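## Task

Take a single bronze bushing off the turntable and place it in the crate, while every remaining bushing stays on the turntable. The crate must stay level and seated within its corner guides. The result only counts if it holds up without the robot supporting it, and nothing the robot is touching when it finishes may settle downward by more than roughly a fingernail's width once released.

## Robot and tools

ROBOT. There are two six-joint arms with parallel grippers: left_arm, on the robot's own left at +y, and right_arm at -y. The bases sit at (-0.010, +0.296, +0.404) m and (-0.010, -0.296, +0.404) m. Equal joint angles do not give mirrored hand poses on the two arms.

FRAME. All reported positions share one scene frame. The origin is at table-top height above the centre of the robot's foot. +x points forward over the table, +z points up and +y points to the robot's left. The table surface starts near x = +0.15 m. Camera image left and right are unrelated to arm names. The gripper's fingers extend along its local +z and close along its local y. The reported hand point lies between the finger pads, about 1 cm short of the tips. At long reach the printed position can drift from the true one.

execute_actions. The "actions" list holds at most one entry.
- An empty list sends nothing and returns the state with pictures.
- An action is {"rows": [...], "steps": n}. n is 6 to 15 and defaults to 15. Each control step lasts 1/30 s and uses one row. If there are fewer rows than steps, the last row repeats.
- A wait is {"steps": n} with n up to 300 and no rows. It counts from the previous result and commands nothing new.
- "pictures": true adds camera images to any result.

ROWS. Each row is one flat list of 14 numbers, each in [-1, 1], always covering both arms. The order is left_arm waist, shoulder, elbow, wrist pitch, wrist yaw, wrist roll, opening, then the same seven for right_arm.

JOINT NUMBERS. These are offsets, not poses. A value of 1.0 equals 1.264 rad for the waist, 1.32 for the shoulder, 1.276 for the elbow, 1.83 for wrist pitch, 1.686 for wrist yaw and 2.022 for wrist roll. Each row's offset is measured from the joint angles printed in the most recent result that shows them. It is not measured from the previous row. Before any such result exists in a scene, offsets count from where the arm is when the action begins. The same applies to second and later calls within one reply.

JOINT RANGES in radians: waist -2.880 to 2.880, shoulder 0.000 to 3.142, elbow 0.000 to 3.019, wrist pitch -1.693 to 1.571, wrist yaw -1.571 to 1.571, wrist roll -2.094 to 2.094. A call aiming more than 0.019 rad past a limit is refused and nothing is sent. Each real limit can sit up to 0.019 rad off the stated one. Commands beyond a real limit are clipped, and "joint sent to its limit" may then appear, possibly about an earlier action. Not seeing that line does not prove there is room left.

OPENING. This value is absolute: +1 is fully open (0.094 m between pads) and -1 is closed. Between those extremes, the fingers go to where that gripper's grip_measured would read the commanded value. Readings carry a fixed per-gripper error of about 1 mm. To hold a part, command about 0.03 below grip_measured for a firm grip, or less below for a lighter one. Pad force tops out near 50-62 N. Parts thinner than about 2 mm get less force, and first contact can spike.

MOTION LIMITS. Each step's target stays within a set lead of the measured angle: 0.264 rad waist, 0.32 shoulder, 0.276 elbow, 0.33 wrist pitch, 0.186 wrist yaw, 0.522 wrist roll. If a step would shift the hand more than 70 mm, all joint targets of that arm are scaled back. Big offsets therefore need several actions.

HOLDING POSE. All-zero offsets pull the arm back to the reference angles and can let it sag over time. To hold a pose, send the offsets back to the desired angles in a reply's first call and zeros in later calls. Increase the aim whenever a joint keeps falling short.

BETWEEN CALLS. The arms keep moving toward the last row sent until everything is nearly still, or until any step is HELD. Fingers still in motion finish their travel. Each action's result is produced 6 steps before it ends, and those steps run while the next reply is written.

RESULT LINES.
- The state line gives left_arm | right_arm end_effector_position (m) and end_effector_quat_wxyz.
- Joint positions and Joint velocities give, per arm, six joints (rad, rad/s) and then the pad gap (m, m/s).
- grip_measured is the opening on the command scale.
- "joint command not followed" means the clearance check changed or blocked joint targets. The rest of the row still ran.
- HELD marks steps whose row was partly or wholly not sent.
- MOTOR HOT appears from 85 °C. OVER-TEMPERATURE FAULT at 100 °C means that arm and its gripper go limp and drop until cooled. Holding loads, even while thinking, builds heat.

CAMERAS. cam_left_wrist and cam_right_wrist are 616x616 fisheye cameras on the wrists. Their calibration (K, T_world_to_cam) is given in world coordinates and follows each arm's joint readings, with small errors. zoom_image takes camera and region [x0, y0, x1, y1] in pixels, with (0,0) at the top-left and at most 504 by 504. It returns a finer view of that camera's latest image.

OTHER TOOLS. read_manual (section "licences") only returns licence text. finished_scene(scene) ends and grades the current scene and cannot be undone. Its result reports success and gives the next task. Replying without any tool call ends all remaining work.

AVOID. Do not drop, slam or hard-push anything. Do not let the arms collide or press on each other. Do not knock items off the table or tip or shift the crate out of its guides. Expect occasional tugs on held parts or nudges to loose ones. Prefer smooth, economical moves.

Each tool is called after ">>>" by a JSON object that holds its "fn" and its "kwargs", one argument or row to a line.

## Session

>>> {"fn": "execute_actions", "kwargs": {
  "actions": []
}}

Scene clock: 0.00 s of 7600.00 s.
left_arm: end_effector_position=(+0.3890, +0.4330, +0.3167) grip_measured=+1.000 end_effector_quat_wxyz=(-0.013, +0.197, +0.977, -0.079) | right_arm: end_effector_position=(+0.4493, -0.0656, +0.3609) grip_measured=+1.000 end_effector_quat_wxyz=(-0.117, +0.644, -0.753, -0.065)
Joint positions: left_arm=[-1.075  0.741  0.765 -0.87   0.496  0.911  0.094] | right_arm=[ 2.592  0.939  0.872 -0.63   0.581 -0.943  0.094]
Joint velocities: left_arm=[ 0.015 -0.005  0.002 -0.007 -0.022 -0.022  0.   ] | right_arm=[-0.015 -0.015  0.007  0.007 -0.007 -0.022  0.   ]
camera_calibration (this result's frames):
cam_left_wrist: T_world_to_cam=[[-0.372141, -0.914138, 0.160817, 0.487289], [-0.7192, 0.39352, 0.57262, -0.0653125], [-0.586739, 0.0974357, -0.803893, 0.566035], [0, 0, 0, 1]] pos_world=[0.466482, 0.415999, 0.414067]
cam_right_wrist: T_world_to_cam=[[0.987898, -0.141128, 0.0643386, -0.480892], [-0.154812, -0.922594, 0.353346, -0.111299], [0.00949127, -0.35903, -0.933278, 0.433326], [0, 0, 0, 1]] pos_world=[0.45373, -0.0149744, 0.47468]

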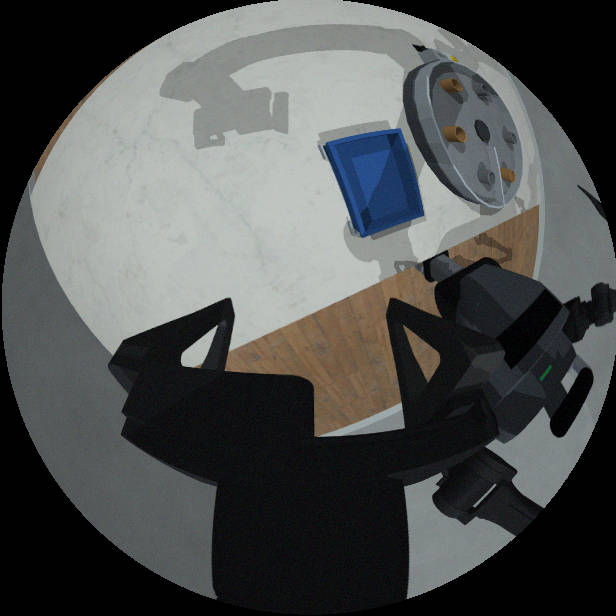

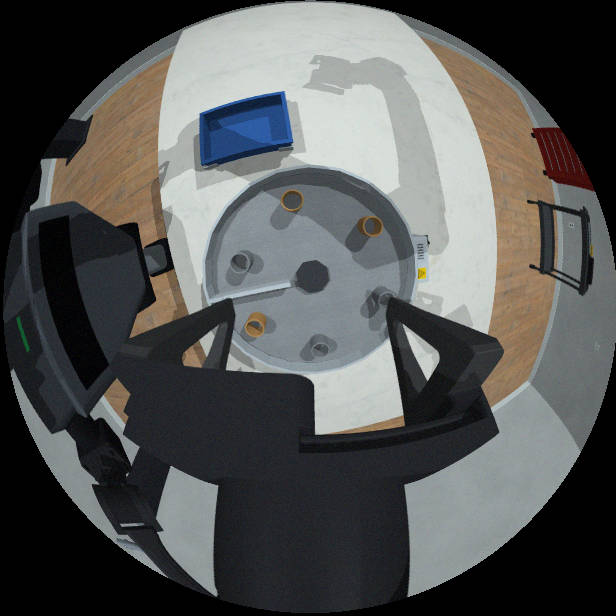

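>>> {"fn": "execute_actions", "kwargs": {
  "actions": [
    {"steps":30}
  ],
  "pictures": true
}}

>>> {"fn": "zoom_image", "kwargs": {
  "camera": "cam_right_wrist",
  "region": [170,70,450,380]
}}

Scene clock: 1.00 s of 7600.00 s.
left_arm: end_effector_position=(+0.3890, +0.4330, +0.3167) grip_measured=+1.000 end_effector_quat_wxyz=(-0.013, +0.197, +0.977, -0.079) | right_arm: end_effector_position=(+0.4493, -0.0656, +0.3609) grip_measured=+1.000 end_effector_quat_wxyz=(-0.117, +0.644, -0.753, -0.065)
Joint positions: left_arm=[-1.075  0.741  0.765 -0.87   0.496  0.911  0.094] | right_arm=[ 2.592  0.939  0.872 -0.63   0.581 -0.943  0.094]
Joint velocities: left_arm=[ 0.005 -0.005  0.007 -0.022 -0.022 -0.037  0.   ] | right_arm=[-0.024 -0.005 -0.012  0.017 -0.007 -0.007  0.   ]
Kept back: nothing.
Steps of this call (steps 1 to 30: nothing new was sent). Readings (joint positions):
1: left_arm=[-1.075 0.741 0.765 -0.870 0.496 0.911] | right_arm=[2.592 0.939 0.872 -0.630 0.581 -0.943]
2: left_arm=[-1.075 0.741 0.765 -0.870 0.496 0.911] | right_arm=[2.592 0.939 0.872 -0.630 0.581 -0.943]
4: left_arm=[-1.075 0.741 0.765 -0.870 0.496 0.911] | right_arm=[2.592 0.939 0.872 -0.630 0.581 -0.943]
8: left_arm=[-1.075 0.741 0.765 -0.870 0.496 0.911] | right_arm=[2.592 0.939 0.872 -0.630 0.581 -0.943]
30: the state above
camera_calibration (this result's frames):
cam_left_wrist: T_world_to_cam=[[-0.372141, -0.914138, 0.160817, 0.487289], [-0.7192, 0.39352, 0.57262, -0.0653125], [-0.586739, 0.0974357, -0.803893, 0.566035], [0, 0, 0, 1]] pos_world=[0.466482, 0.415999, 0.414067]
cam_right_wrist: T_world_to_cam=[[0.987898, -0.141128, 0.0643386, -0.480892], [-0.154812, -0.922594, 0.353346, -0.111299], [0.00949127, -0.35903, -0.933278, 0.433326], [0, 0, 0, 1]] pos_world=[0.45373, -0.0149744, 0.47468]

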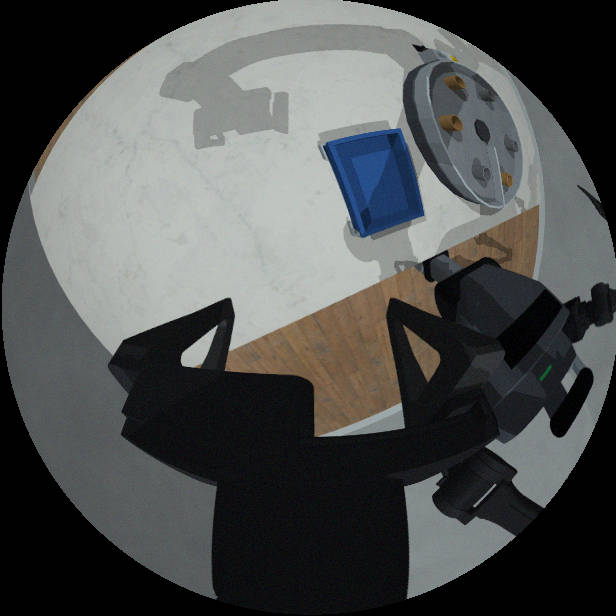

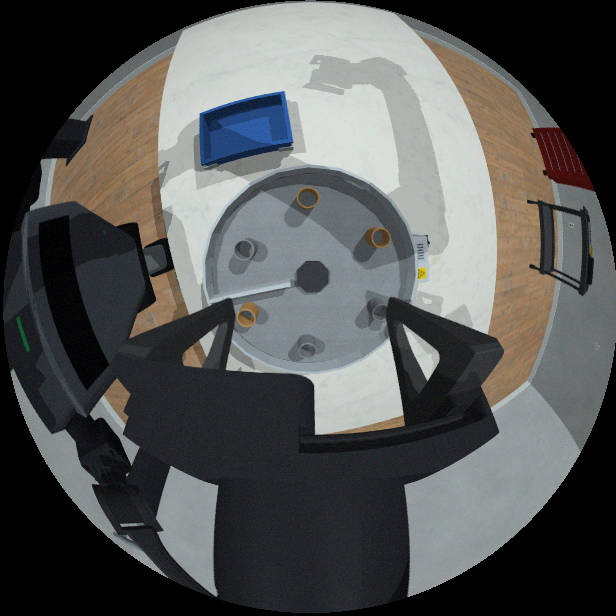

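Region (170, 70, 450, 380) of cam_right_wrist's 616x616 image, scaled by 1.626, with more detail than that image has; it fills the left 455 columns of this view, and the rest is white.

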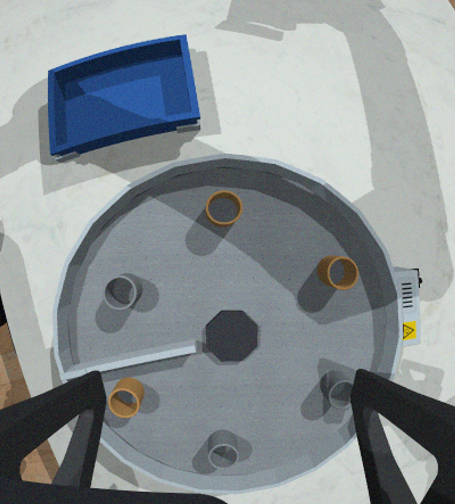

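>>> {"fn": "execute_actions", "kwargs": {
  "actions": [
    {"steps":300}
  ]
}}

>>> {"fn": "execute_actions", "kwargs": {
  "actions": [
    {"steps":300}
  ]
}}

>>> {"fn": "execute_actions", "kwargs": {
  "actions": [
    {"steps":300}
  ],
  "pictures": true
}}

>>> {"fn": "zoom_image", "kwargs": {
  "camera": "cam_right_wrist",
  "region": [170,70,450,380]
}}

Scene clock: 11.00 s of 7600.00 s.
left_arm: end_effector_position=(+0.3890, +0.4330, +0.3167) grip_measured=+1.000 end_effector_quat_wxyz=(-0.013, +0.197, +0.977, -0.079) | right_arm: end_effector_position=(+0.4493, -0.0656, +0.3609) grip_measured=+1.000 end_effector_quat_wxyz=(-0.117, +0.644, -0.753, -0.065)
Joint positions: left_arm=[-1.075  0.741  0.765 -0.87   0.496  0.911  0.094] | right_arm=[ 2.592  0.939  0.872 -0.63   0.581 -0.943  0.094]
Joint velocities: left_arm=[ 0.005  0.005  0.012 -0.002 -0.081 -0.066  0.   ] | right_arm=[ 0.005  0.015  0.017 -0.027 -0.066 -0.022  0.   ]
Kept back: nothing.
Steps of this call (steps 1 to 300: nothing new was sent). Readings (joint positions):
1: left_arm=[-1.075 0.741 0.765 -0.870 0.496 0.911] | right_arm=[2.592 0.939 0.872 -0.630 0.581 -0.943]
2: left_arm=[-1.075 0.741 0.765 -0.870 0.496 0.911] | right_arm=[2.592 0.939 0.872 -0.630 0.581 -0.943]
4: left_arm=[-1.075 0.741 0.765 -0.870 0.496 0.911] | right_arm=[2.592 0.939 0.872 -0.630 0.581 -0.943]
8: left_arm=[-1.075 0.741 0.765 -0.870 0.496 0.911] | right_arm=[2.592 0.939 0.872 -0.630 0.581 -0.943]
300: the state above

Scene clock: 21.00 s of 7600.00 s.
left_arm: end_effector_position=(+0.3890, +0.4330, +0.3167) grip_measured=+1.000 end_effector_quat_wxyz=(-0.013, +0.197, +0.977, -0.079) | right_arm: end_effector_position=(+0.4493, -0.0656, +0.3609) grip_measured=+1.000 end_effector_quat_wxyz=(-0.117, +0.644, -0.753, -0.065)
Joint positions: left_arm=[-1.075  0.741  0.765 -0.87   0.496  0.911  0.094] | right_arm=[ 2.592  0.939  0.872 -0.63   0.581 -0.943  0.094]
Joint velocities: left_arm=[-0.005 -0.015 -0.027 -0.002 -0.066  0.037  0.   ] | right_arm=[-0.005  0.005 -0.012  0.007 -0.022  0.081  0.   ]
Kept back: nothing.
Steps of this call (steps 1 to 300: nothing new was sent). Readings (joint positions):
1: left_arm=[-1.075 0.741 0.765 -0.870 0.496 0.911] | right_arm=[2.592 0.939 0.872 -0.630 0.581 -0.943]
2: left_arm=[-1.075 0.741 0.765 -0.870 0.496 0.911] | right_arm=[2.592 0.939 0.872 -0.630 0.581 -0.943]
4: left_arm=[-1.075 0.741 0.765 -0.870 0.496 0.911] | right_arm=[2.592 0.939 0.872 -0.630 0.581 -0.943]
8: left_arm=[-1.075 0.741 0.765 -0.870 0.496 0.911] | right_arm=[2.592 0.939 0.872 -0.630 0.581 -0.943]
300: the state above

Scene clock: 31.00 s of 7600.00 s.
left_arm: end_effector_position=(+0.3890, +0.4330, +0.3167) grip_measured=+1.000 end_effector_quat_wxyz=(-0.013, +0.197, +0.977, -0.079) | right_arm: end_effector_position=(+0.4493, -0.0656, +0.3609) grip_measured=+1.000 end_effector_quat_wxyz=(-0.117, +0.644, -0.753, -0.065)
Joint positions: left_arm=[-1.075  0.741  0.765 -0.87   0.496  0.911  0.094] | right_arm=[ 2.592  0.939  0.872 -0.63   0.581 -0.943  0.094]
Joint velocities: left_arm=[-0.024  0.005  0.007 -0.002 -0.066 -0.022  0.   ] | right_arm=[-0.005 -0.005 -0.002 -0.002  0.007 -0.007  0.   ]
Kept back: nothing.
Steps of this call (steps 1 to 300: nothing new was sent). Readings (joint positions):
1: left_arm=[-1.075 0.741 0.765 -0.870 0.496 0.911] | right_arm=[2.592 0.939 0.872 -0.630 0.581 -0.943]
2: left_arm=[-1.075 0.741 0.765 -0.870 0.496 0.911] | right_arm=[2.592 0.939 0.872 -0.630 0.581 -0.943]
4: left_arm=[-1.075 0.741 0.765 -0.870 0.496 0.911] | right_arm=[2.592 0.939 0.872 -0.630 0.581 -0.943]
8: left_arm=[-1.075 0.741 0.765 -0.870 0.496 0.911] | right_arm=[2.592 0.939 0.872 -0.630 0.581 -0.943]
300: the state above
camera_calibration (this result's frames):
cam_left_wrist: T_world_to_cam=[[-0.372141, -0.914138, 0.160817, 0.487289], [-0.7192, 0.39352, 0.57262, -0.0653125], [-0.586739, 0.0974357, -0.803893, 0.566035], [0, 0, 0, 1]] pos_world=[0.466482, 0.415999, 0.414067]
cam_right_wrist: T_world_to_cam=[[0.987898, -0.141128, 0.0643386, -0.480892], [-0.154812, -0.922594, 0.353346, -0.111299], [0.00949127, -0.35903, -0.933278, 0.433326], [0, 0, 0, 1]] pos_world=[0.45373, -0.0149744, 0.47468]

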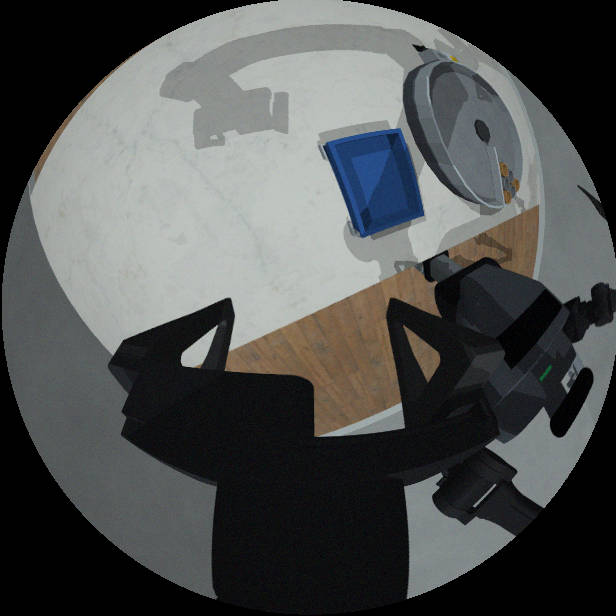

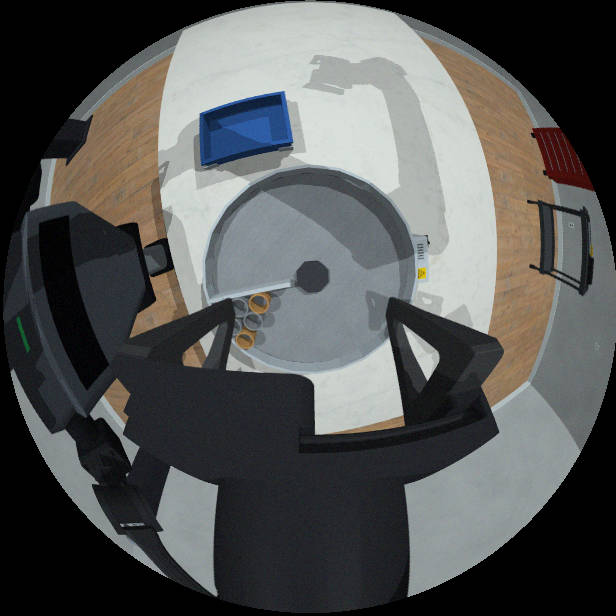

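Region (170, 70, 450, 380) of cam_right_wrist's 616x616 image, scaled by 1.626, with more detail than that image has; it fills the left 455 columns of this view, and the rest is white.

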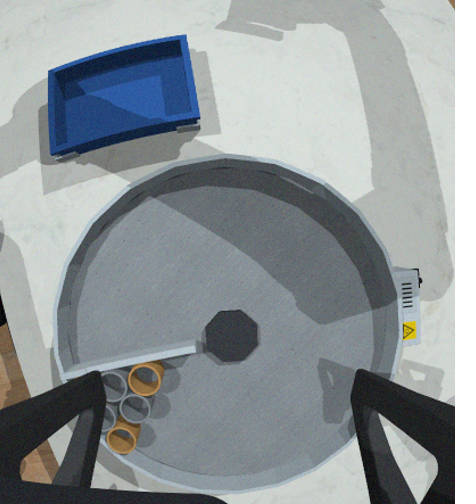

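>>> {"fn": "execute_actions", "kwargs": {
  "actions": [
    {"steps":300}
  ]
}}

>>> {"fn": "execute_actions", "kwargs": {
  "actions": [
    {"steps":200}
  ],
  "pictures": true
}}

>>> {"fn": "zoom_image", "kwargs": {
  "camera": "cam_right_wrist",
  "region": [190,240,350,380]
}}

Scene clock: 41.00 s of 7600.00 s.
left_arm: end_effector_position=(+0.3890, +0.4330, +0.3167) grip_measured=+1.000 end_effector_quat_wxyz=(-0.013, +0.197, +0.977, -0.079) | right_arm: end_effector_position=(+0.4493, -0.0656, +0.3609) grip_measured=+1.000 end_effector_quat_wxyz=(-0.117, +0.644, -0.753, -0.065)
Joint positions: left_arm=[-1.075  0.741  0.765 -0.87   0.496  0.911  0.094] | right_arm=[ 2.592  0.939  0.872 -0.63   0.581 -0.943  0.094]
Joint velocities: left_arm=[-0.015 -0.015  0.007 -0.002 -0.022  0.007  0.   ] | right_arm=[-0.005  0.005 -0.002 -0.007 -0.022  0.007  0.   ]
Kept back: nothing.
Steps of this call (steps 1 to 300: nothing new was sent). Readings (joint positions):
1: left_arm=[-1.075 0.741 0.765 -0.870 0.496 0.911] | right_arm=[2.592 0.939 0.872 -0.630 0.581 -0.943]
2: left_arm=[-1.075 0.741 0.765 -0.870 0.496 0.911] | right_arm=[2.592 0.939 0.872 -0.630 0.581 -0.943]
4: left_arm=[-1.075 0.741 0.765 -0.870 0.496 0.911] | right_arm=[2.592 0.939 0.872 -0.630 0.581 -0.943]
8: left_arm=[-1.075 0.741 0.765 -0.870 0.496 0.911] | right_arm=[2.592 0.939 0.872 -0.630 0.581 -0.943]
300: the state above

Scene clock: 47.67 s of 7600.00 s.
left_arm: end_effector_position=(+0.3890, +0.4330, +0.3167) grip_measured=+1.000 end_effector_quat_wxyz=(-0.013, +0.197, +0.977, -0.079) | right_arm: end_effector_position=(+0.4493, -0.0656, +0.3609) grip_measured=+1.000 end_effector_quat_wxyz=(-0.117, +0.644, -0.753, -0.065)
Joint positions: left_arm=[-1.075  0.741  0.765 -0.87   0.496  0.911  0.094] | right_arm=[ 2.592  0.939  0.872 -0.63   0.581 -0.943  0.094]
Joint velocities: left_arm=[-0.005 -0.005 -0.002 -0.007 -0.007 -0.007  0.   ] | right_arm=[-0.005  0.005 -0.007  0.007 -0.007 -0.051  0.   ]
Kept back: nothing.
Steps of this call (steps 1 to 200: nothing new was sent). Readings (joint positions):
1: left_arm=[-1.075 0.741 0.765 -0.870 0.496 0.911] | right_arm=[2.592 0.939 0.872 -0.630 0.581 -0.943]
2: left_arm=[-1.075 0.741 0.765 -0.870 0.496 0.911] | right_arm=[2.592 0.939 0.872 -0.630 0.581 -0.943]
4: left_arm=[-1.075 0.741 0.765 -0.870 0.496 0.911] | right_arm=[2.592 0.939 0.872 -0.630 0.581 -0.943]
8: left_arm=[-1.075 0.741 0.765 -0.870 0.496 0.911] | right_arm=[2.592 0.939 0.872 -0.630 0.581 -0.943]
200: the state above
camera_calibration (this result's frames):
cam_left_wrist: T_world_to_cam=[[-0.372141, -0.914138, 0.160817, 0.487289], [-0.7192, 0.39352, 0.57262, -0.0653125], [-0.586739, 0.0974357, -0.803893, 0.566035], [0, 0, 0, 1]] pos_world=[0.466482, 0.415999, 0.414067]
cam_right_wrist: T_world_to_cam=[[0.987898, -0.141128, 0.0643386, -0.480892], [-0.154812, -0.922594, 0.353346, -0.111299], [0.00949127, -0.35903, -0.933278, 0.433326], [0, 0, 0, 1]] pos_world=[0.45373, -0.0149744, 0.47468]

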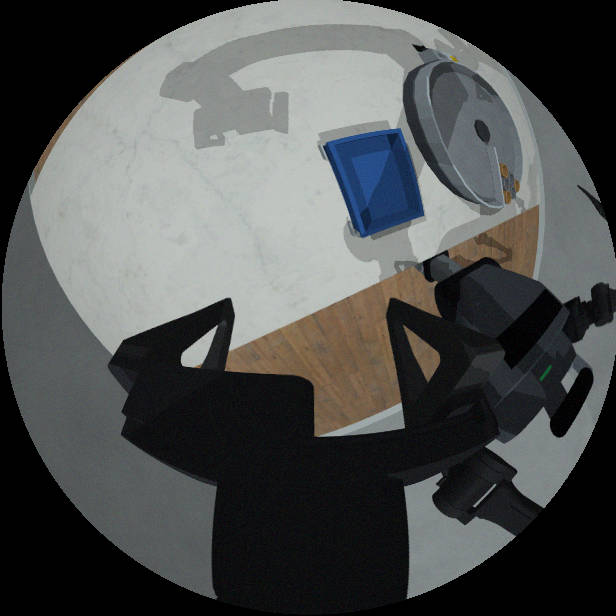

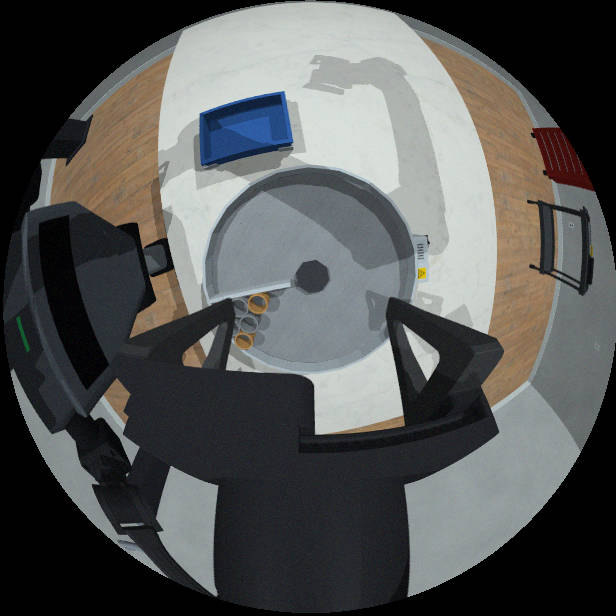

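Region (190, 240, 350, 380) of cam_right_wrist's 616x616 image, scaled by 3.150, with more detail than that image has; it fills the top 441 rows of this view, and the rest is white.

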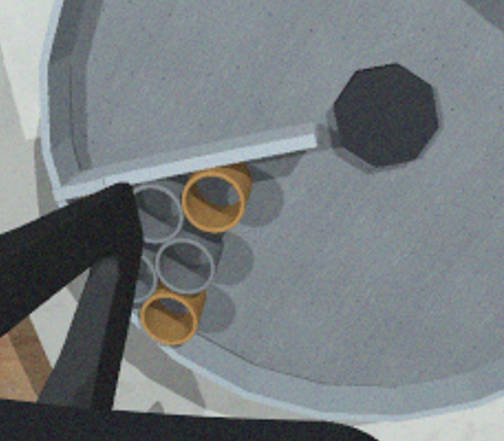

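>>> {"fn": "execute_actions", "kwargs": {
  "actions": [
    {"rows":[[0.02,0,0,0,0,0,1,-0.03,0.012,-0.02,0.022,-0.009,-0.016,0.9],[0.04,0,0,0,0,0,1,-0.065,0.025,-0.044,0.048,-0.019,-0.035,0.8],[0.06,0,0,0,0,0,1,-0.1,0.038,-0.068,0.074,-0.029,-0.053,0.7],[0.08,0,0,0,0,0,1,-0.135,0.051,-0.091,0.1,-0.039,-0.072,0.6],[0.1,0,0,0,0,0,1,-0.17,0.065,-0.115,0.126,-0.049,-0.091,0.5],[0.12,0,0,0,0,0,1,-0.205,0.078,-0.139,0.152,-0.059,-0.109,0.4],[0.14,0,0,0,0,0,1,-0.24,0.091,-0.163,0.177,-0.069,-0.128,0.3],[0.16,0,0,0,0,0,1,-0.275,0.104,-0.186,0.203,-0.079,-0.147,0.2],[0.18,0,0,0,0,0,1,-0.31,0.118,-0.21,0.229,-0.089,-0.165,0.1],[0.2,0,0,0,0,0,1,-0.345,0.131,-0.234,0.255,-0.099,-0.184,0],[0.21,0,0,0,0,0,1,-0.375,0.142,-0.254,0.277,-0.108,-0.2,-0.1],[0.22,0,0,0,0,0,1,-0.4,0.152,-0.271,0.296,-0.115,-0.213,-0.2],[0.22,0,0,0,0,0,1,-0.42,0.16,-0.285,0.31,-0.121,-0.224,-0.3],[0.22,0,0,0,0,0,1,-0.432,0.164,-0.293,0.319,-0.125,-0.23,-0.36],[0.22,0,0,0,0,0,1,-0.437,0.166,-0.296,0.323,-0.126,-0.233,-0.36]],"steps":15}
  ]
}}

>>> {"fn": "execute_actions", "kwargs": {
  "actions": [
    {"steps":25}
  ],
  "pictures": true
}}

Scene clock: 49.80 s of 7600.00 s.
left_arm: end_effector_position=(+0.3700, +0.4858, +0.3319) grip_measured=+1.000 end_effector_quat_wxyz=(-0.032, +0.142, +0.989, -0.014) | right_arm: end_effector_position=(+0.4153, -0.1225, +0.2516) grip_measured=+0.148 end_effector_quat_wxyz=(-0.076, +0.645, -0.760, -0.033)
Joint positions: left_arm=[-0.898  0.741  0.765 -0.87   0.496  0.911  0.094] | right_arm=[ 2.317  1.02   0.69  -0.336  0.454 -1.105  0.054]
Joint velocities: left_arm=[ 0.864 -0.024 -0.012  0.007 -0.007  0.022  0.   ] | right_arm=[-1.294  0.611 -0.842  1.258 -0.462 -0.842 -0.091]
Steps of this call (steps 1 to 55: nothing new was sent; steps 56 to 64: the first 9 steps of this action). Readings (joint positions):
56: left_arm=[-1.074 0.741 0.765 -0.870 0.496 0.911] | right_arm=[2.590 0.939 0.869 -0.624 0.573 -0.946]
57: left_arm=[-1.068 0.741 0.765 -0.870 0.496 0.911] | right_arm=[2.580 0.939 0.860 -0.603 0.560 -0.955]
59: left_arm=[-1.039 0.741 0.765 -0.870 0.496 0.911] | right_arm=[2.529 0.945 0.824 -0.529 0.527 -0.989]
63: left_arm=[-0.928 0.741 0.765 -0.870 0.496 0.911] | right_arm=[2.361 0.999 0.720 -0.378 0.470 -1.078]
64: the state above

Scene clock: 50.63 s of 7600.00 s.
left_arm: end_effector_position=(+0.3562, +0.5153, +0.3446) grip_measured=+1.000 end_effector_quat_wxyz=(-0.043, +0.109, +0.993, +0.026) | right_arm: end_effector_position=(+0.3315, -0.2183, +0.1571) grip_measured=-0.357 end_effector_quat_wxyz=(+0.012, +0.702, -0.712, -0.002)
Joint positions: left_arm=[-0.792  0.741  0.765 -0.87   0.496  0.911  0.094] | right_arm=[ 2.029  1.168  0.492 -0.049  0.37  -1.398  0.03 ]
Joint velocities: left_arm=[ 0.015  0.005 -0.017 -0.007  0.007  0.007  0.   ] | right_arm=[-0.015 -0.015 -0.002  0.002  0.022 -0.037 -0.   ]
Kept back: nothing.
Steps of this call (steps 1 to 6: the last 6 steps of your previous action; steps 7 to 25: the robot went on to your last target). Readings (joint positions):
1: left_arm=[-0.870 0.741 0.765 -0.870 0.496 0.911] | right_arm=[2.273 1.041 0.659 -0.292 0.437 -1.134]
2: left_arm=[-0.845 0.741 0.765 -0.870 0.496 0.911] | right_arm=[2.228 1.064 0.627 -0.246 0.420 -1.166]
4: left_arm=[-0.806 0.741 0.765 -0.870 0.496 0.911] | right_arm=[2.136 1.109 0.562 -0.154 0.389 -1.236]
8: left_arm=[-0.792 0.741 0.765 -0.870 0.496 0.911] | right_arm=[2.026 1.166 0.480 -0.076 0.376 -1.333]
25: the state above
camera_calibration (this result's frames):
cam_left_wrist: T_world_to_cam=[[-0.207582, -0.97731, -0.0421187, 0.589691], [-0.745031, 0.130051, 0.654229, -0.0204412], [-0.633907, 0.167186, -0.755123, 0.525171], [0, 0, 0, 1]] pos_world=[0.440089, 0.491169, 0.434779]
cam_right_wrist: T_world_to_cam=[[0.999866, 0.00928325, -0.0134556, -0.331861], [0.0154719, -0.803136, 0.595594, -0.266867], [-0.00527765, -0.595723, -0.803173, 0.122264], [0, 0, 0, 1]] pos_world=[0.336591, -0.138414, 0.252678]

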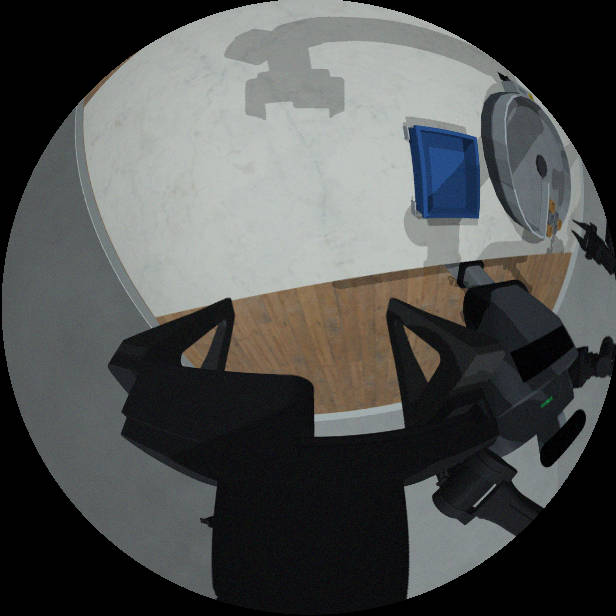

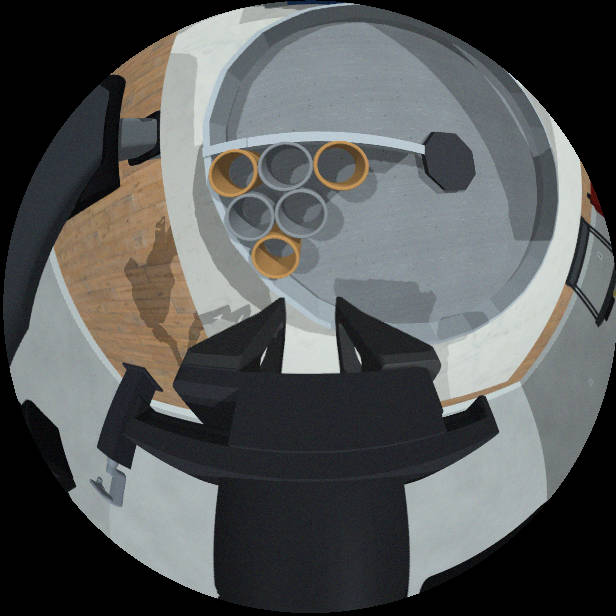

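>>> {"fn": "zoom_image", "kwargs": {
  "camera": "cam_right_wrist",
  "region": [200,130,400,340]
}}

Region (200, 130, 400, 340) of cam_right_wrist's 616x616 image, scaled by 2.400, with more detail than that image has; it fills the left 480 columns of this view, and the rest is white.

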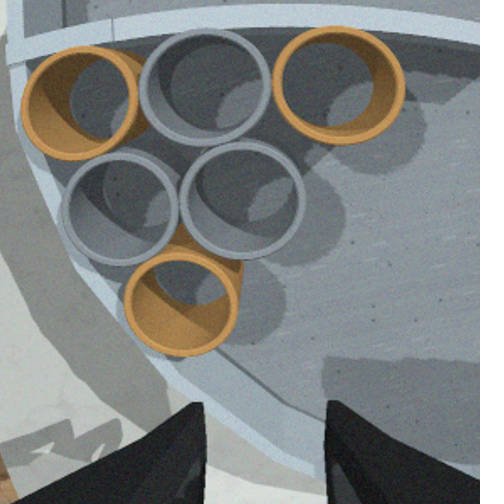

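>>> {"fn": "execute_actions", "kwargs": {
  "actions": [
    {"rows":[[0,0,0,0,0,0,1,-0.003,0.015,0.002,0.013,-0.003,-0.005,-0.36],[0,0,0,0,0,0,1,-0.006,0.03,0.004,0.026,-0.006,-0.01,-0.36],[0,0,0,0,0,0,1,-0.009,0.045,0.006,0.04,-0.009,-0.015,-0.36],[0,0,0,0,0,0,1,-0.012,0.06,0.008,0.053,-0.012,-0.02,-0.36],[0,0,0,0,0,0,1,-0.015,0.075,0.01,0.066,-0.015,-0.025,-0.36],[0,0,0,0,0,0,1,-0.018,0.09,0.012,0.08,-0.018,-0.027,-0.36],[0,0,0,0,0,0,1,-0.02,0.103,0.014,0.092,-0.02,-0.027,-0.36],[0,0,0,0,0,0,1,-0.02,0.114,0.014,0.1,-0.02,-0.027,-0.36]],"steps":10}
  ]
}}

>>> {"fn": "execute_actions", "kwargs": {
  "actions": [
    {"steps":16}
  ],
  "pictures": true
}}

Scene clock: 52.17 s of 7600.00 s.
left_arm: end_effector_position=(+0.3562, +0.5153, +0.3446) grip_measured=+1.000 end_effector_quat_wxyz=(-0.043, +0.109, +0.993, +0.026) | right_arm: end_effector_position=(+0.3369, -0.2136, +0.1527) grip_measured=-0.357 end_effector_quat_wxyz=(-0.003, +0.701, -0.713, +0.001)
Joint positions: left_arm=[-0.792  0.741  0.765 -0.87   0.496  0.911  0.094] | right_arm=[ 2.029  1.187  0.494 -0.002  0.357 -1.407  0.03 ]
Joint velocities: left_arm=[-0.015 -0.015  0.007 -0.002 -0.11   0.037  0.   ] | right_arm=[-0.015  0.366  0.056  0.628 -0.095 -0.095 -0.001]
Steps of this call (steps 1 to 30: the robot went on to your last target; steps 31 to 42: nothing new was sent; steps 43 to 46: the first 4 steps of this action). Readings (joint positions):
43: left_arm=[-0.792 0.741 0.765 -0.870 0.496 0.911] | right_arm=[2.029 1.168 0.492 -0.046 0.369 -1.400]
44: left_arm=[-0.792 0.741 0.765 -0.870 0.496 0.911] | right_arm=[2.029 1.170 0.492 -0.038 0.366 -1.401]
46: the state above

Scene clock: 52.70 s of 7600.00 s.
left_arm: end_effector_position=(+0.3562, +0.5153, +0.3446) grip_measured=+1.000 end_effector_quat_wxyz=(-0.043, +0.109, +0.993, +0.026) | right_arm: end_effector_position=(+0.3309, -0.2065, +0.1221) grip_measured=-0.357 end_effector_quat_wxyz=(-0.008, +0.708, -0.706, -0.000)
Joint positions: left_arm=[-0.792  0.741  0.765 -0.87   0.496  0.911  0.094] | right_arm=[ 2.014  1.317  0.509  0.122  0.339 -1.438  0.03 ]
Joint velocities: left_arm=[-0.005 -0.005 -0.002  0.002 -0.007  0.022  0.   ] | right_arm=[-0.005  0.005 -0.012 -0.002 -0.022 -0.081 -0.001]
Kept back: nothing.
Steps of this call (steps 1 to 6: the last 6 steps of your previous action; steps 7 to 16: the robot went on to your last target). Readings (joint positions):
1: left_arm=[-0.792 0.741 0.765 -0.870 0.496 0.911] | right_arm=[2.028 1.202 0.496 0.020 0.352 -1.412]
2: left_arm=[-0.792 0.741 0.765 -0.870 0.496 0.911] | right_arm=[2.026 1.222 0.500 0.043 0.347 -1.417]
4: left_arm=[-0.792 0.741 0.765 -0.870 0.496 0.911] | right_arm=[2.020 1.265 0.506 0.087 0.340 -1.425]
8: left_arm=[-0.792 0.741 0.765 -0.870 0.496 0.911] | right_arm=[2.014 1.316 0.509 0.116 0.339 -1.433]
16: the state above
camera_calibration (this result's frames):
cam_left_wrist: T_world_to_cam=[[-0.207582, -0.97731, -0.0421187, 0.589691], [-0.745031, 0.130051, 0.654229, -0.0204412], [-0.633907, 0.167186, -0.755123, 0.525171], [0, 0, 0, 1]] pos_world=[0.440089, 0.491169, 0.434779]
cam_right_wrist: T_world_to_cam=[[0.999508, 0.0266363, 0.0165534, -0.331808], [0.0122384, -0.817273, 0.57612, -0.236005], [0.0288743, -0.575634, -0.817197, 0.0956773], [0, 0, 0, 1]] pos_world=[0.331771, -0.128967, 0.219647]

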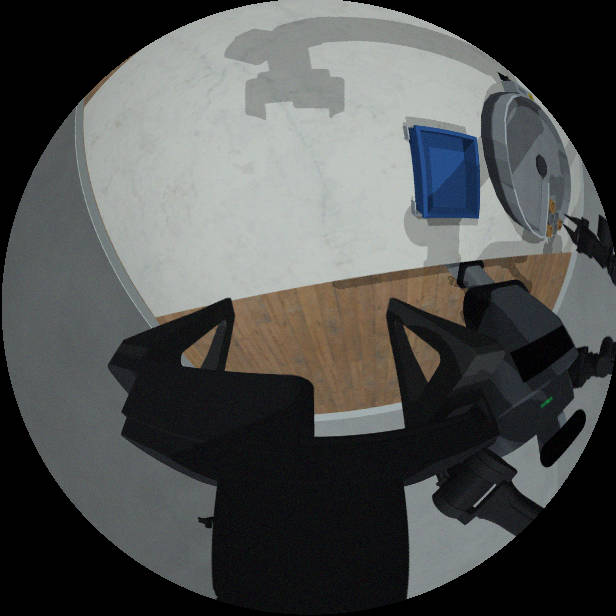

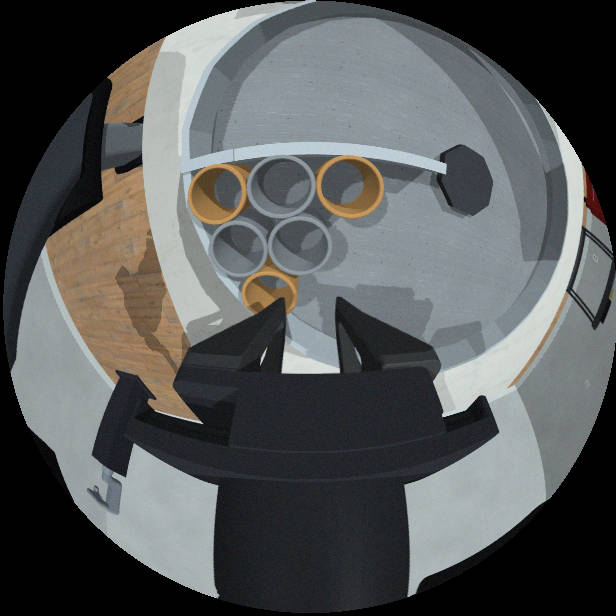

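>>> {"fn": "zoom_image", "kwargs": {
  "camera": "cam_right_wrist",
  "region": [230,230,390,370]
}}

Region (230, 230, 390, 370) of cam_right_wrist's 616x616 image, scaled by 3.150, with more detail than that image has; it fills the top 441 rows of this view, and the rest is white.

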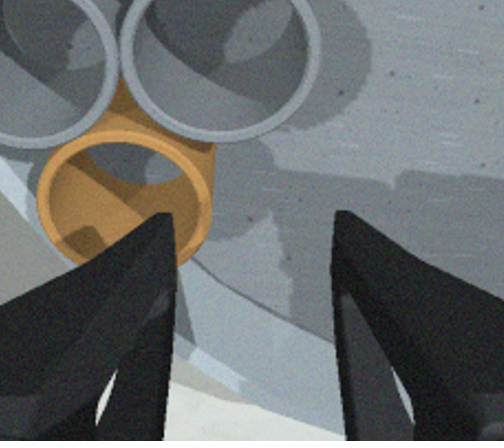

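>>> {"fn": "execute_actions", "kwargs": {
  "actions": [
    {"rows":[[0,0,0,0,0,0,1,-0.005,0.004,-0.01,0.007,0.004,-0.005,-0.36],[0,0,0,0,0,0,1,-0.011,0.01,-0.023,0.015,0.008,-0.011,-0.36]],"steps":8}
  ]
}}

>>> {"fn": "execute_actions", "kwargs": {
  "actions": [
    {"steps":14}
  ],
  "pictures": true
}}

Scene clock: 55.03 s of 7600.00 s.
left_arm: end_effector_position=(+0.3562, +0.5153, +0.3446) grip_measured=+1.000 end_effector_quat_wxyz=(-0.043, +0.109, +0.993, +0.026) | right_arm: end_effector_position=(+0.3309, -0.2077, +0.1221) grip_measured=-0.357 end_effector_quat_wxyz=(-0.006, +0.709, -0.706, +0.003)
Joint positions: left_arm=[-0.792  0.741  0.765 -0.87   0.496  0.911  0.094] | right_arm=[ 2.014  1.317  0.507  0.126  0.346 -1.44   0.03 ]
Joint velocities: left_arm=[ 0.005 -0.005 -0.002  0.002 -0.022 -0.007  0.   ] | right_arm=[ 0.005 -0.015 -0.085  0.178  0.095 -0.125 -0.001]
Steps of this call (steps 1 to 15: the robot went on to your last target; steps 16 to 68: nothing new was sent; steps 69 to 70: the first 2 steps of this action). Readings (joint positions):
69: left_arm=[-0.792 0.741 0.765 -0.870 0.496 0.911] | right_arm=[2.014 1.317 0.509 0.122 0.341 -1.439]
70: the state above

Scene clock: 55.50 s of 7600.00 s.
left_arm: end_effector_position=(+0.3562, +0.5153, +0.3446) grip_measured=+1.000 end_effector_quat_wxyz=(-0.043, +0.109, +0.993, +0.026) | right_arm: end_effector_position=(+0.3204, -0.2110, +0.1229) grip_measured=-0.357 end_effector_quat_wxyz=(-0.001, +0.711, -0.703, +0.002)
Joint positions: left_arm=[-0.792  0.741  0.765 -0.87   0.496  0.911  0.094] | right_arm=[ 2.013  1.317  0.485  0.138  0.35  -1.446  0.03 ]
Joint velocities: left_arm=[ 0.005  0.005 -0.002 -0.002 -0.007 -0.007  0.   ] | right_arm=[-0.005 -0.024 -0.012 -0.002 -0.081 -0.037  0.002]
Kept back: nothing.
Steps of this call (steps 1 to 6: the last 6 steps of your previous action; steps 7 to 14: the robot went on to your last target). Readings (joint positions):
1: left_arm=[-0.792 0.741 0.765 -0.870 0.496 0.911] | right_arm=[2.014 1.317 0.504 0.132 0.349 -1.441]
2: left_arm=[-0.792 0.741 0.765 -0.870 0.496 0.911] | right_arm=[2.014 1.317 0.500 0.136 0.349 -1.442]
4: left_arm=[-0.792 0.741 0.765 -0.870 0.496 0.911] | right_arm=[2.013 1.317 0.492 0.137 0.350 -1.443]
8: left_arm=[-0.792 0.741 0.765 -0.870 0.496 0.911] | right_arm=[2.013 1.317 0.485 0.137 0.350 -1.445]
14: the state above
camera_calibration (this result's frames):
cam_left_wrist: T_world_to_cam=[[-0.207582, -0.97731, -0.0421187, 0.589691], [-0.745031, 0.130051, 0.654229, -0.0204412], [-0.633907, 0.167186, -0.755123, 0.525171], [0, 0, 0, 1]] pos_world=[0.440089, 0.491169, 0.434779]
cam_right_wrist: T_world_to_cam=[[0.999304, 0.0359332, 0.00996684, -0.31832], [0.0232541, -0.809443, 0.586738, -0.243236], [0.0291509, -0.586098, -0.809715, 0.09083], [0, 0, 0, 1]] pos_world=[0.321107, -0.132212, 0.219435]

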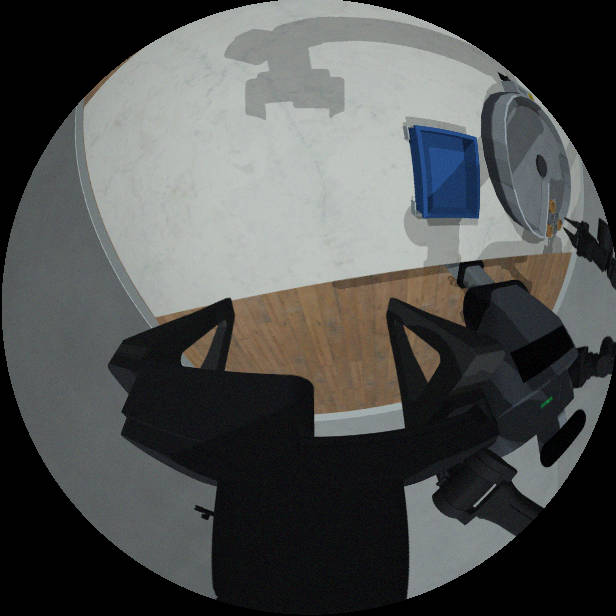

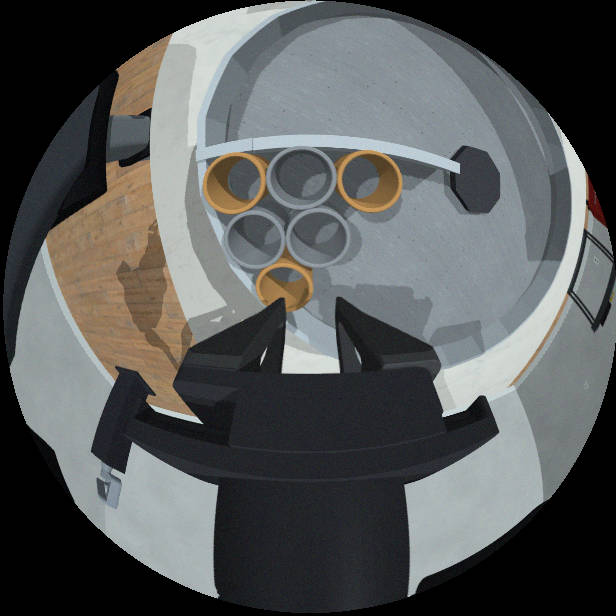

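>>> {"fn": "execute_actions", "kwargs": {
  "actions": [
    {"rows":[[0,0,0,0,0,0,1,-0.005,0,0,0,-0.003,0.04,-0.36],[0,0,0,0,0,0,1,-0.01,0,0,0,-0.006,0.08,-0.36],[0,0,0,0,0,0,1,-0.015,0,0,0,-0.009,0.12,-0.36],[0,0,0,0,0,0,1,-0.021,0,-0.004,0,-0.012,0.16,-0.36],[0,0,0,0,0,0,1,-0.021,0,-0.006,0,-0.012,0.178,-0.36]],"steps":8}
  ]
}}

>>> {"fn": "execute_actions", "kwargs": {
  "actions": [
    {"steps":14}
  ],
  "pictures": true
}}

Scene clock: 56.67 s of 7600.00 s.
left_arm: end_effector_position=(+0.3562, +0.5153, +0.3446) grip_measured=+1.000 end_effector_quat_wxyz=(-0.043, +0.109, +0.993, +0.026) | right_arm: end_effector_position=(+0.3203, -0.2102, +0.1229) grip_measured=-0.357 end_effector_quat_wxyz=(-0.002, +0.699, -0.715, +0.000)
Joint positions: left_arm=[-0.792  0.741  0.765 -0.87   0.496  0.911  0.094] | right_arm=[ 2.013  1.317  0.485  0.138  0.346 -1.411  0.03 ]
Joint velocities: left_arm=[ 0.005 -0.005  0.002  0.007  0.007 -0.007  0.   ] | right_arm=[-0.015 -0.005  0.007 -0.012 -0.139  0.74  -0.001]
Steps of this call (steps 1 to 30: the robot went on to your last target; steps 31 to 33: nothing new was sent; steps 34 to 35: the first 2 steps of this action). Readings (joint positions):
34: left_arm=[-0.792 0.741 0.765 -0.870 0.496 0.911] | right_arm=[2.013 1.317 0.485 0.138 0.349 -1.435]
35: the state above

Scene clock: 57.13 s of 7600.00 s.
left_arm: end_effector_position=(+0.3562, +0.5153, +0.3446) grip_measured=+1.000 end_effector_quat_wxyz=(-0.043, +0.109, +0.993, +0.026) | right_arm: end_effector_position=(+0.3203, -0.2150, +0.1212) grip_measured=-0.357 end_effector_quat_wxyz=(-0.001, +0.582, -0.813, -0.001)
Joint positions: left_arm=[-0.792  0.741  0.765 -0.87   0.496  0.911  0.094] | right_arm=[ 1.996  1.317  0.485  0.138  0.333 -1.116  0.03 ]
Joint velocities: left_arm=[ 0.005  0.005 -0.017  0.007 -0.066  0.022  0.   ] | right_arm=[ 0.005 -0.005 -0.012 -0.017 -0.037  0.081  0.   ]
Kept back: nothing.
Steps of this call (steps 1 to 6: the last 6 steps of your previous action; steps 7 to 14: the robot went on to your last target). Readings (joint positions):
1: left_arm=[-0.792 0.741 0.765 -0.870 0.496 0.911] | right_arm=[2.012 1.317 0.485 0.138 0.341 -1.375]
2: left_arm=[-0.792 0.741 0.765 -0.870 0.496 0.911] | right_arm=[2.010 1.317 0.485 0.138 0.336 -1.330]
4: left_arm=[-0.792 0.741 0.765 -0.870 0.496 0.911] | right_arm=[2.003 1.317 0.485 0.138 0.333 -1.248]
8: left_arm=[-0.792 0.741 0.765 -0.870 0.496 0.911] | right_arm=[1.996 1.317 0.485 0.138 0.333 -1.160]
14: the state above
camera_calibration (this result's frames):
cam_left_wrist: T_world_to_cam=[[-0.207582, -0.97731, -0.0421187, 0.589691], [-0.745031, 0.130051, 0.654229, -0.0204412], [-0.633907, 0.167186, -0.755123, 0.525171], [0, 0, 0, 1]] pos_world=[0.440089, 0.491169, 0.434779]
cam_right_wrist: T_world_to_cam=[[0.95415, -0.299285, 0.00519307, -0.375094], [-0.246023, -0.774227, 0.583133, -0.151182], [-0.170503, -0.557674, -0.81236, 0.157542], [0, 0, 0, 1]] pos_world=[0.347563, -0.141452, 0.218088]

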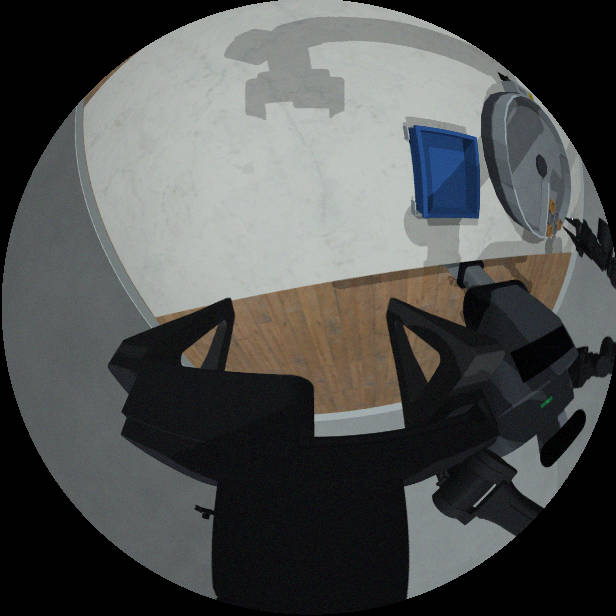

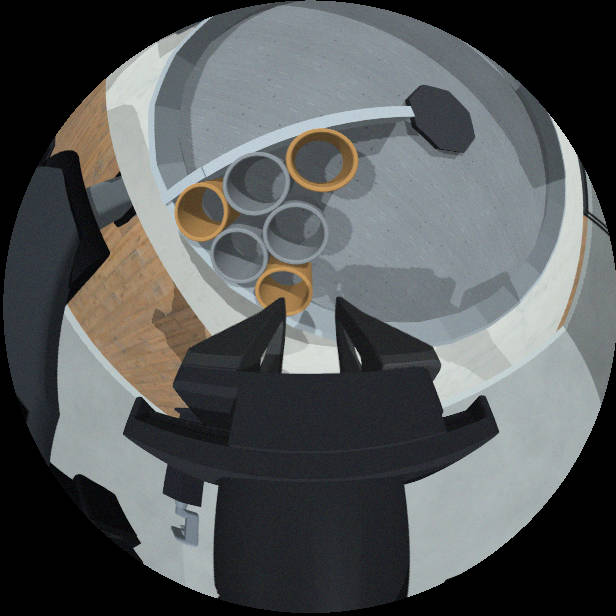

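>>> {"fn": "execute_actions", "kwargs": {
  "actions": [
    {"rows":[[0,0,0,0,0,0,1,-0.006,0.01,0.008,0.006,-0.003,-0.002,-0.36],[0,0,0,0,0,0,1,-0.009,0.021,0.012,0.012,-0.005,-0.003,-0.36],[0,0,0,0,0,0,1,-0.012,0.032,0.016,0.018,-0.007,-0.004,-0.36],[0,0,0,0,0,0,1,-0.015,0.042,0.02,0.024,-0.009,-0.005,-0.36],[0,0,0,0,0,0,1,-0.018,0.053,0.024,0.03,-0.011,-0.006,-0.36],[0,0,0,0,0,0,1,-0.021,0.064,0.028,0.036,-0.012,-0.007,-0.36],[0,0,0,0,0,0,1,-0.024,0.074,0.032,0.042,-0.014,-0.008,-0.36],[0,0,0,0,0,0,1,-0.027,0.085,0.036,0.048,-0.016,-0.009,-0.36],[0,0,0,0,0,0,1,-0.03,0.096,0.041,0.054,-0.018,-0.01,-0.36],[0,0,0,0,0,0,1,-0.033,0.106,0.045,0.06,-0.019,-0.01,-0.36]],"steps":12}
  ]
}}

>>> {"fn": "execute_actions", "kwargs": {
  "actions": [
    {"steps":16}
  ],
  "pictures": true
}}

Scene clock: 57.90 s of 7600.00 s.
left_arm: end_effector_position=(+0.3562, +0.5153, +0.3446) grip_measured=+1.000 end_effector_quat_wxyz=(-0.043, +0.109, +0.993, +0.026) | right_arm: end_effector_position=(+0.3293, -0.2109, +0.1126) grip_measured=-0.357 end_effector_quat_wxyz=(-0.013, +0.575, -0.818, -0.001)
Joint positions: left_arm=[-0.792  0.741  0.765 -0.87   0.496  0.911  0.094] | right_arm=[ 1.99   1.35   0.506  0.173  0.317 -1.108  0.03 ]
Joint velocities: left_arm=[-0.015 -0.015 -0.012  0.007  0.066 -0.007  0.   ] | right_arm=[-0.093  0.396  0.193  0.305 -0.095 -0.081 -0.001]
Steps of this call (steps 1 to 17: the robot went on to your last target; steps 18 to 23: the first 6 steps of this action). Readings (joint positions):
18: left_arm=[-0.792 0.741 0.765 -0.870 0.496 0.911] | right_arm=[1.996 1.317 0.486 0.138 0.331 -1.101]
19: left_arm=[-0.792 0.741 0.765 -0.870 0.496 0.911] | right_arm=[1.996 1.318 0.487 0.140 0.329 -1.102]
21: left_arm=[-0.792 0.741 0.765 -0.870 0.496 0.911] | right_arm=[1.995 1.328 0.494 0.152 0.322 -1.105]
23: the state above

Scene clock: 58.43 s of 7600.00 s.
left_arm: end_effector_position=(+0.3562, +0.5153, +0.3446) grip_measured=+1.000 end_effector_quat_wxyz=(-0.043, +0.109, +0.993, +0.026) | right_arm: end_effector_position=(+0.3378, -0.2062, +0.1051) grip_measured=-0.358 end_effector_quat_wxyz=(-0.032, +0.573, -0.819, -0.000)
Joint positions: left_arm=[-0.792  0.741  0.765 -0.87   0.496  0.911  0.094] | right_arm=[ 1.984  1.381  0.517  0.231  0.294 -1.12   0.03 ]
Joint velocities: left_arm=[-0.015 -0.005 -0.022  0.002 -0.066 -0.007  0.   ] | right_arm=[-0.015 -0.015  0.002  0.027 -0.051 -0.051  0.001]
Kept back: nothing.
Steps of this call (steps 1 to 6: the last 6 steps of your previous action; steps 7 to 16: the robot went on to your last target). Readings (joint positions):
1: left_arm=[-0.792 0.741 0.765 -0.870 0.496 0.911] | right_arm=[1.987 1.365 0.513 0.184 0.314 -1.110]
2: left_arm=[-0.792 0.741 0.765 -0.870 0.496 0.911] | right_arm=[1.983 1.380 0.520 0.195 0.310 -1.112]
4: left_arm=[-0.792 0.741 0.765 -0.870 0.496 0.911] | right_arm=[1.984 1.380 0.519 0.210 0.301 -1.116]
8: left_arm=[-0.792 0.741 0.765 -0.870 0.496 0.911] | right_arm=[1.984 1.381 0.517 0.221 0.295 -1.119]
16: the state above
camera_calibration (this result's frames):
cam_left_wrist: T_world_to_cam=[[-0.207582, -0.97731, -0.0421187, 0.589691], [-0.745031, 0.130051, 0.654229, -0.0204412], [-0.633907, 0.167186, -0.755123, 0.525171], [0, 0, 0, 1]] pos_world=[0.440089, 0.491169, 0.434779]
cam_right_wrist: T_world_to_cam=[[0.946224, -0.320643, 0.0429872, -0.394758], [-0.29177, -0.788417, 0.541543, -0.113777], [-0.13975, -0.524964, -0.839573, 0.151547], [0, 0, 0, 1]] pos_world=[0.361512, -0.136723, 0.205819]

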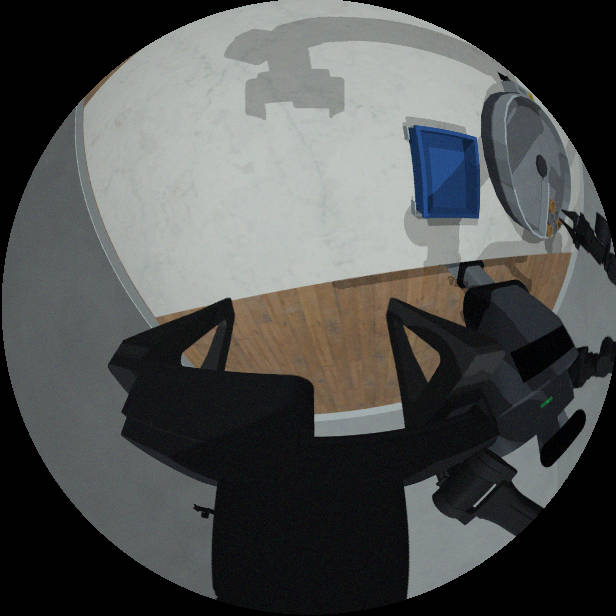

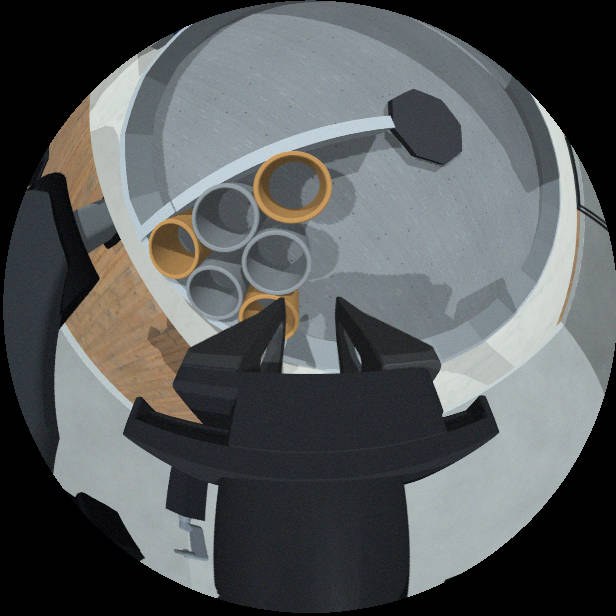

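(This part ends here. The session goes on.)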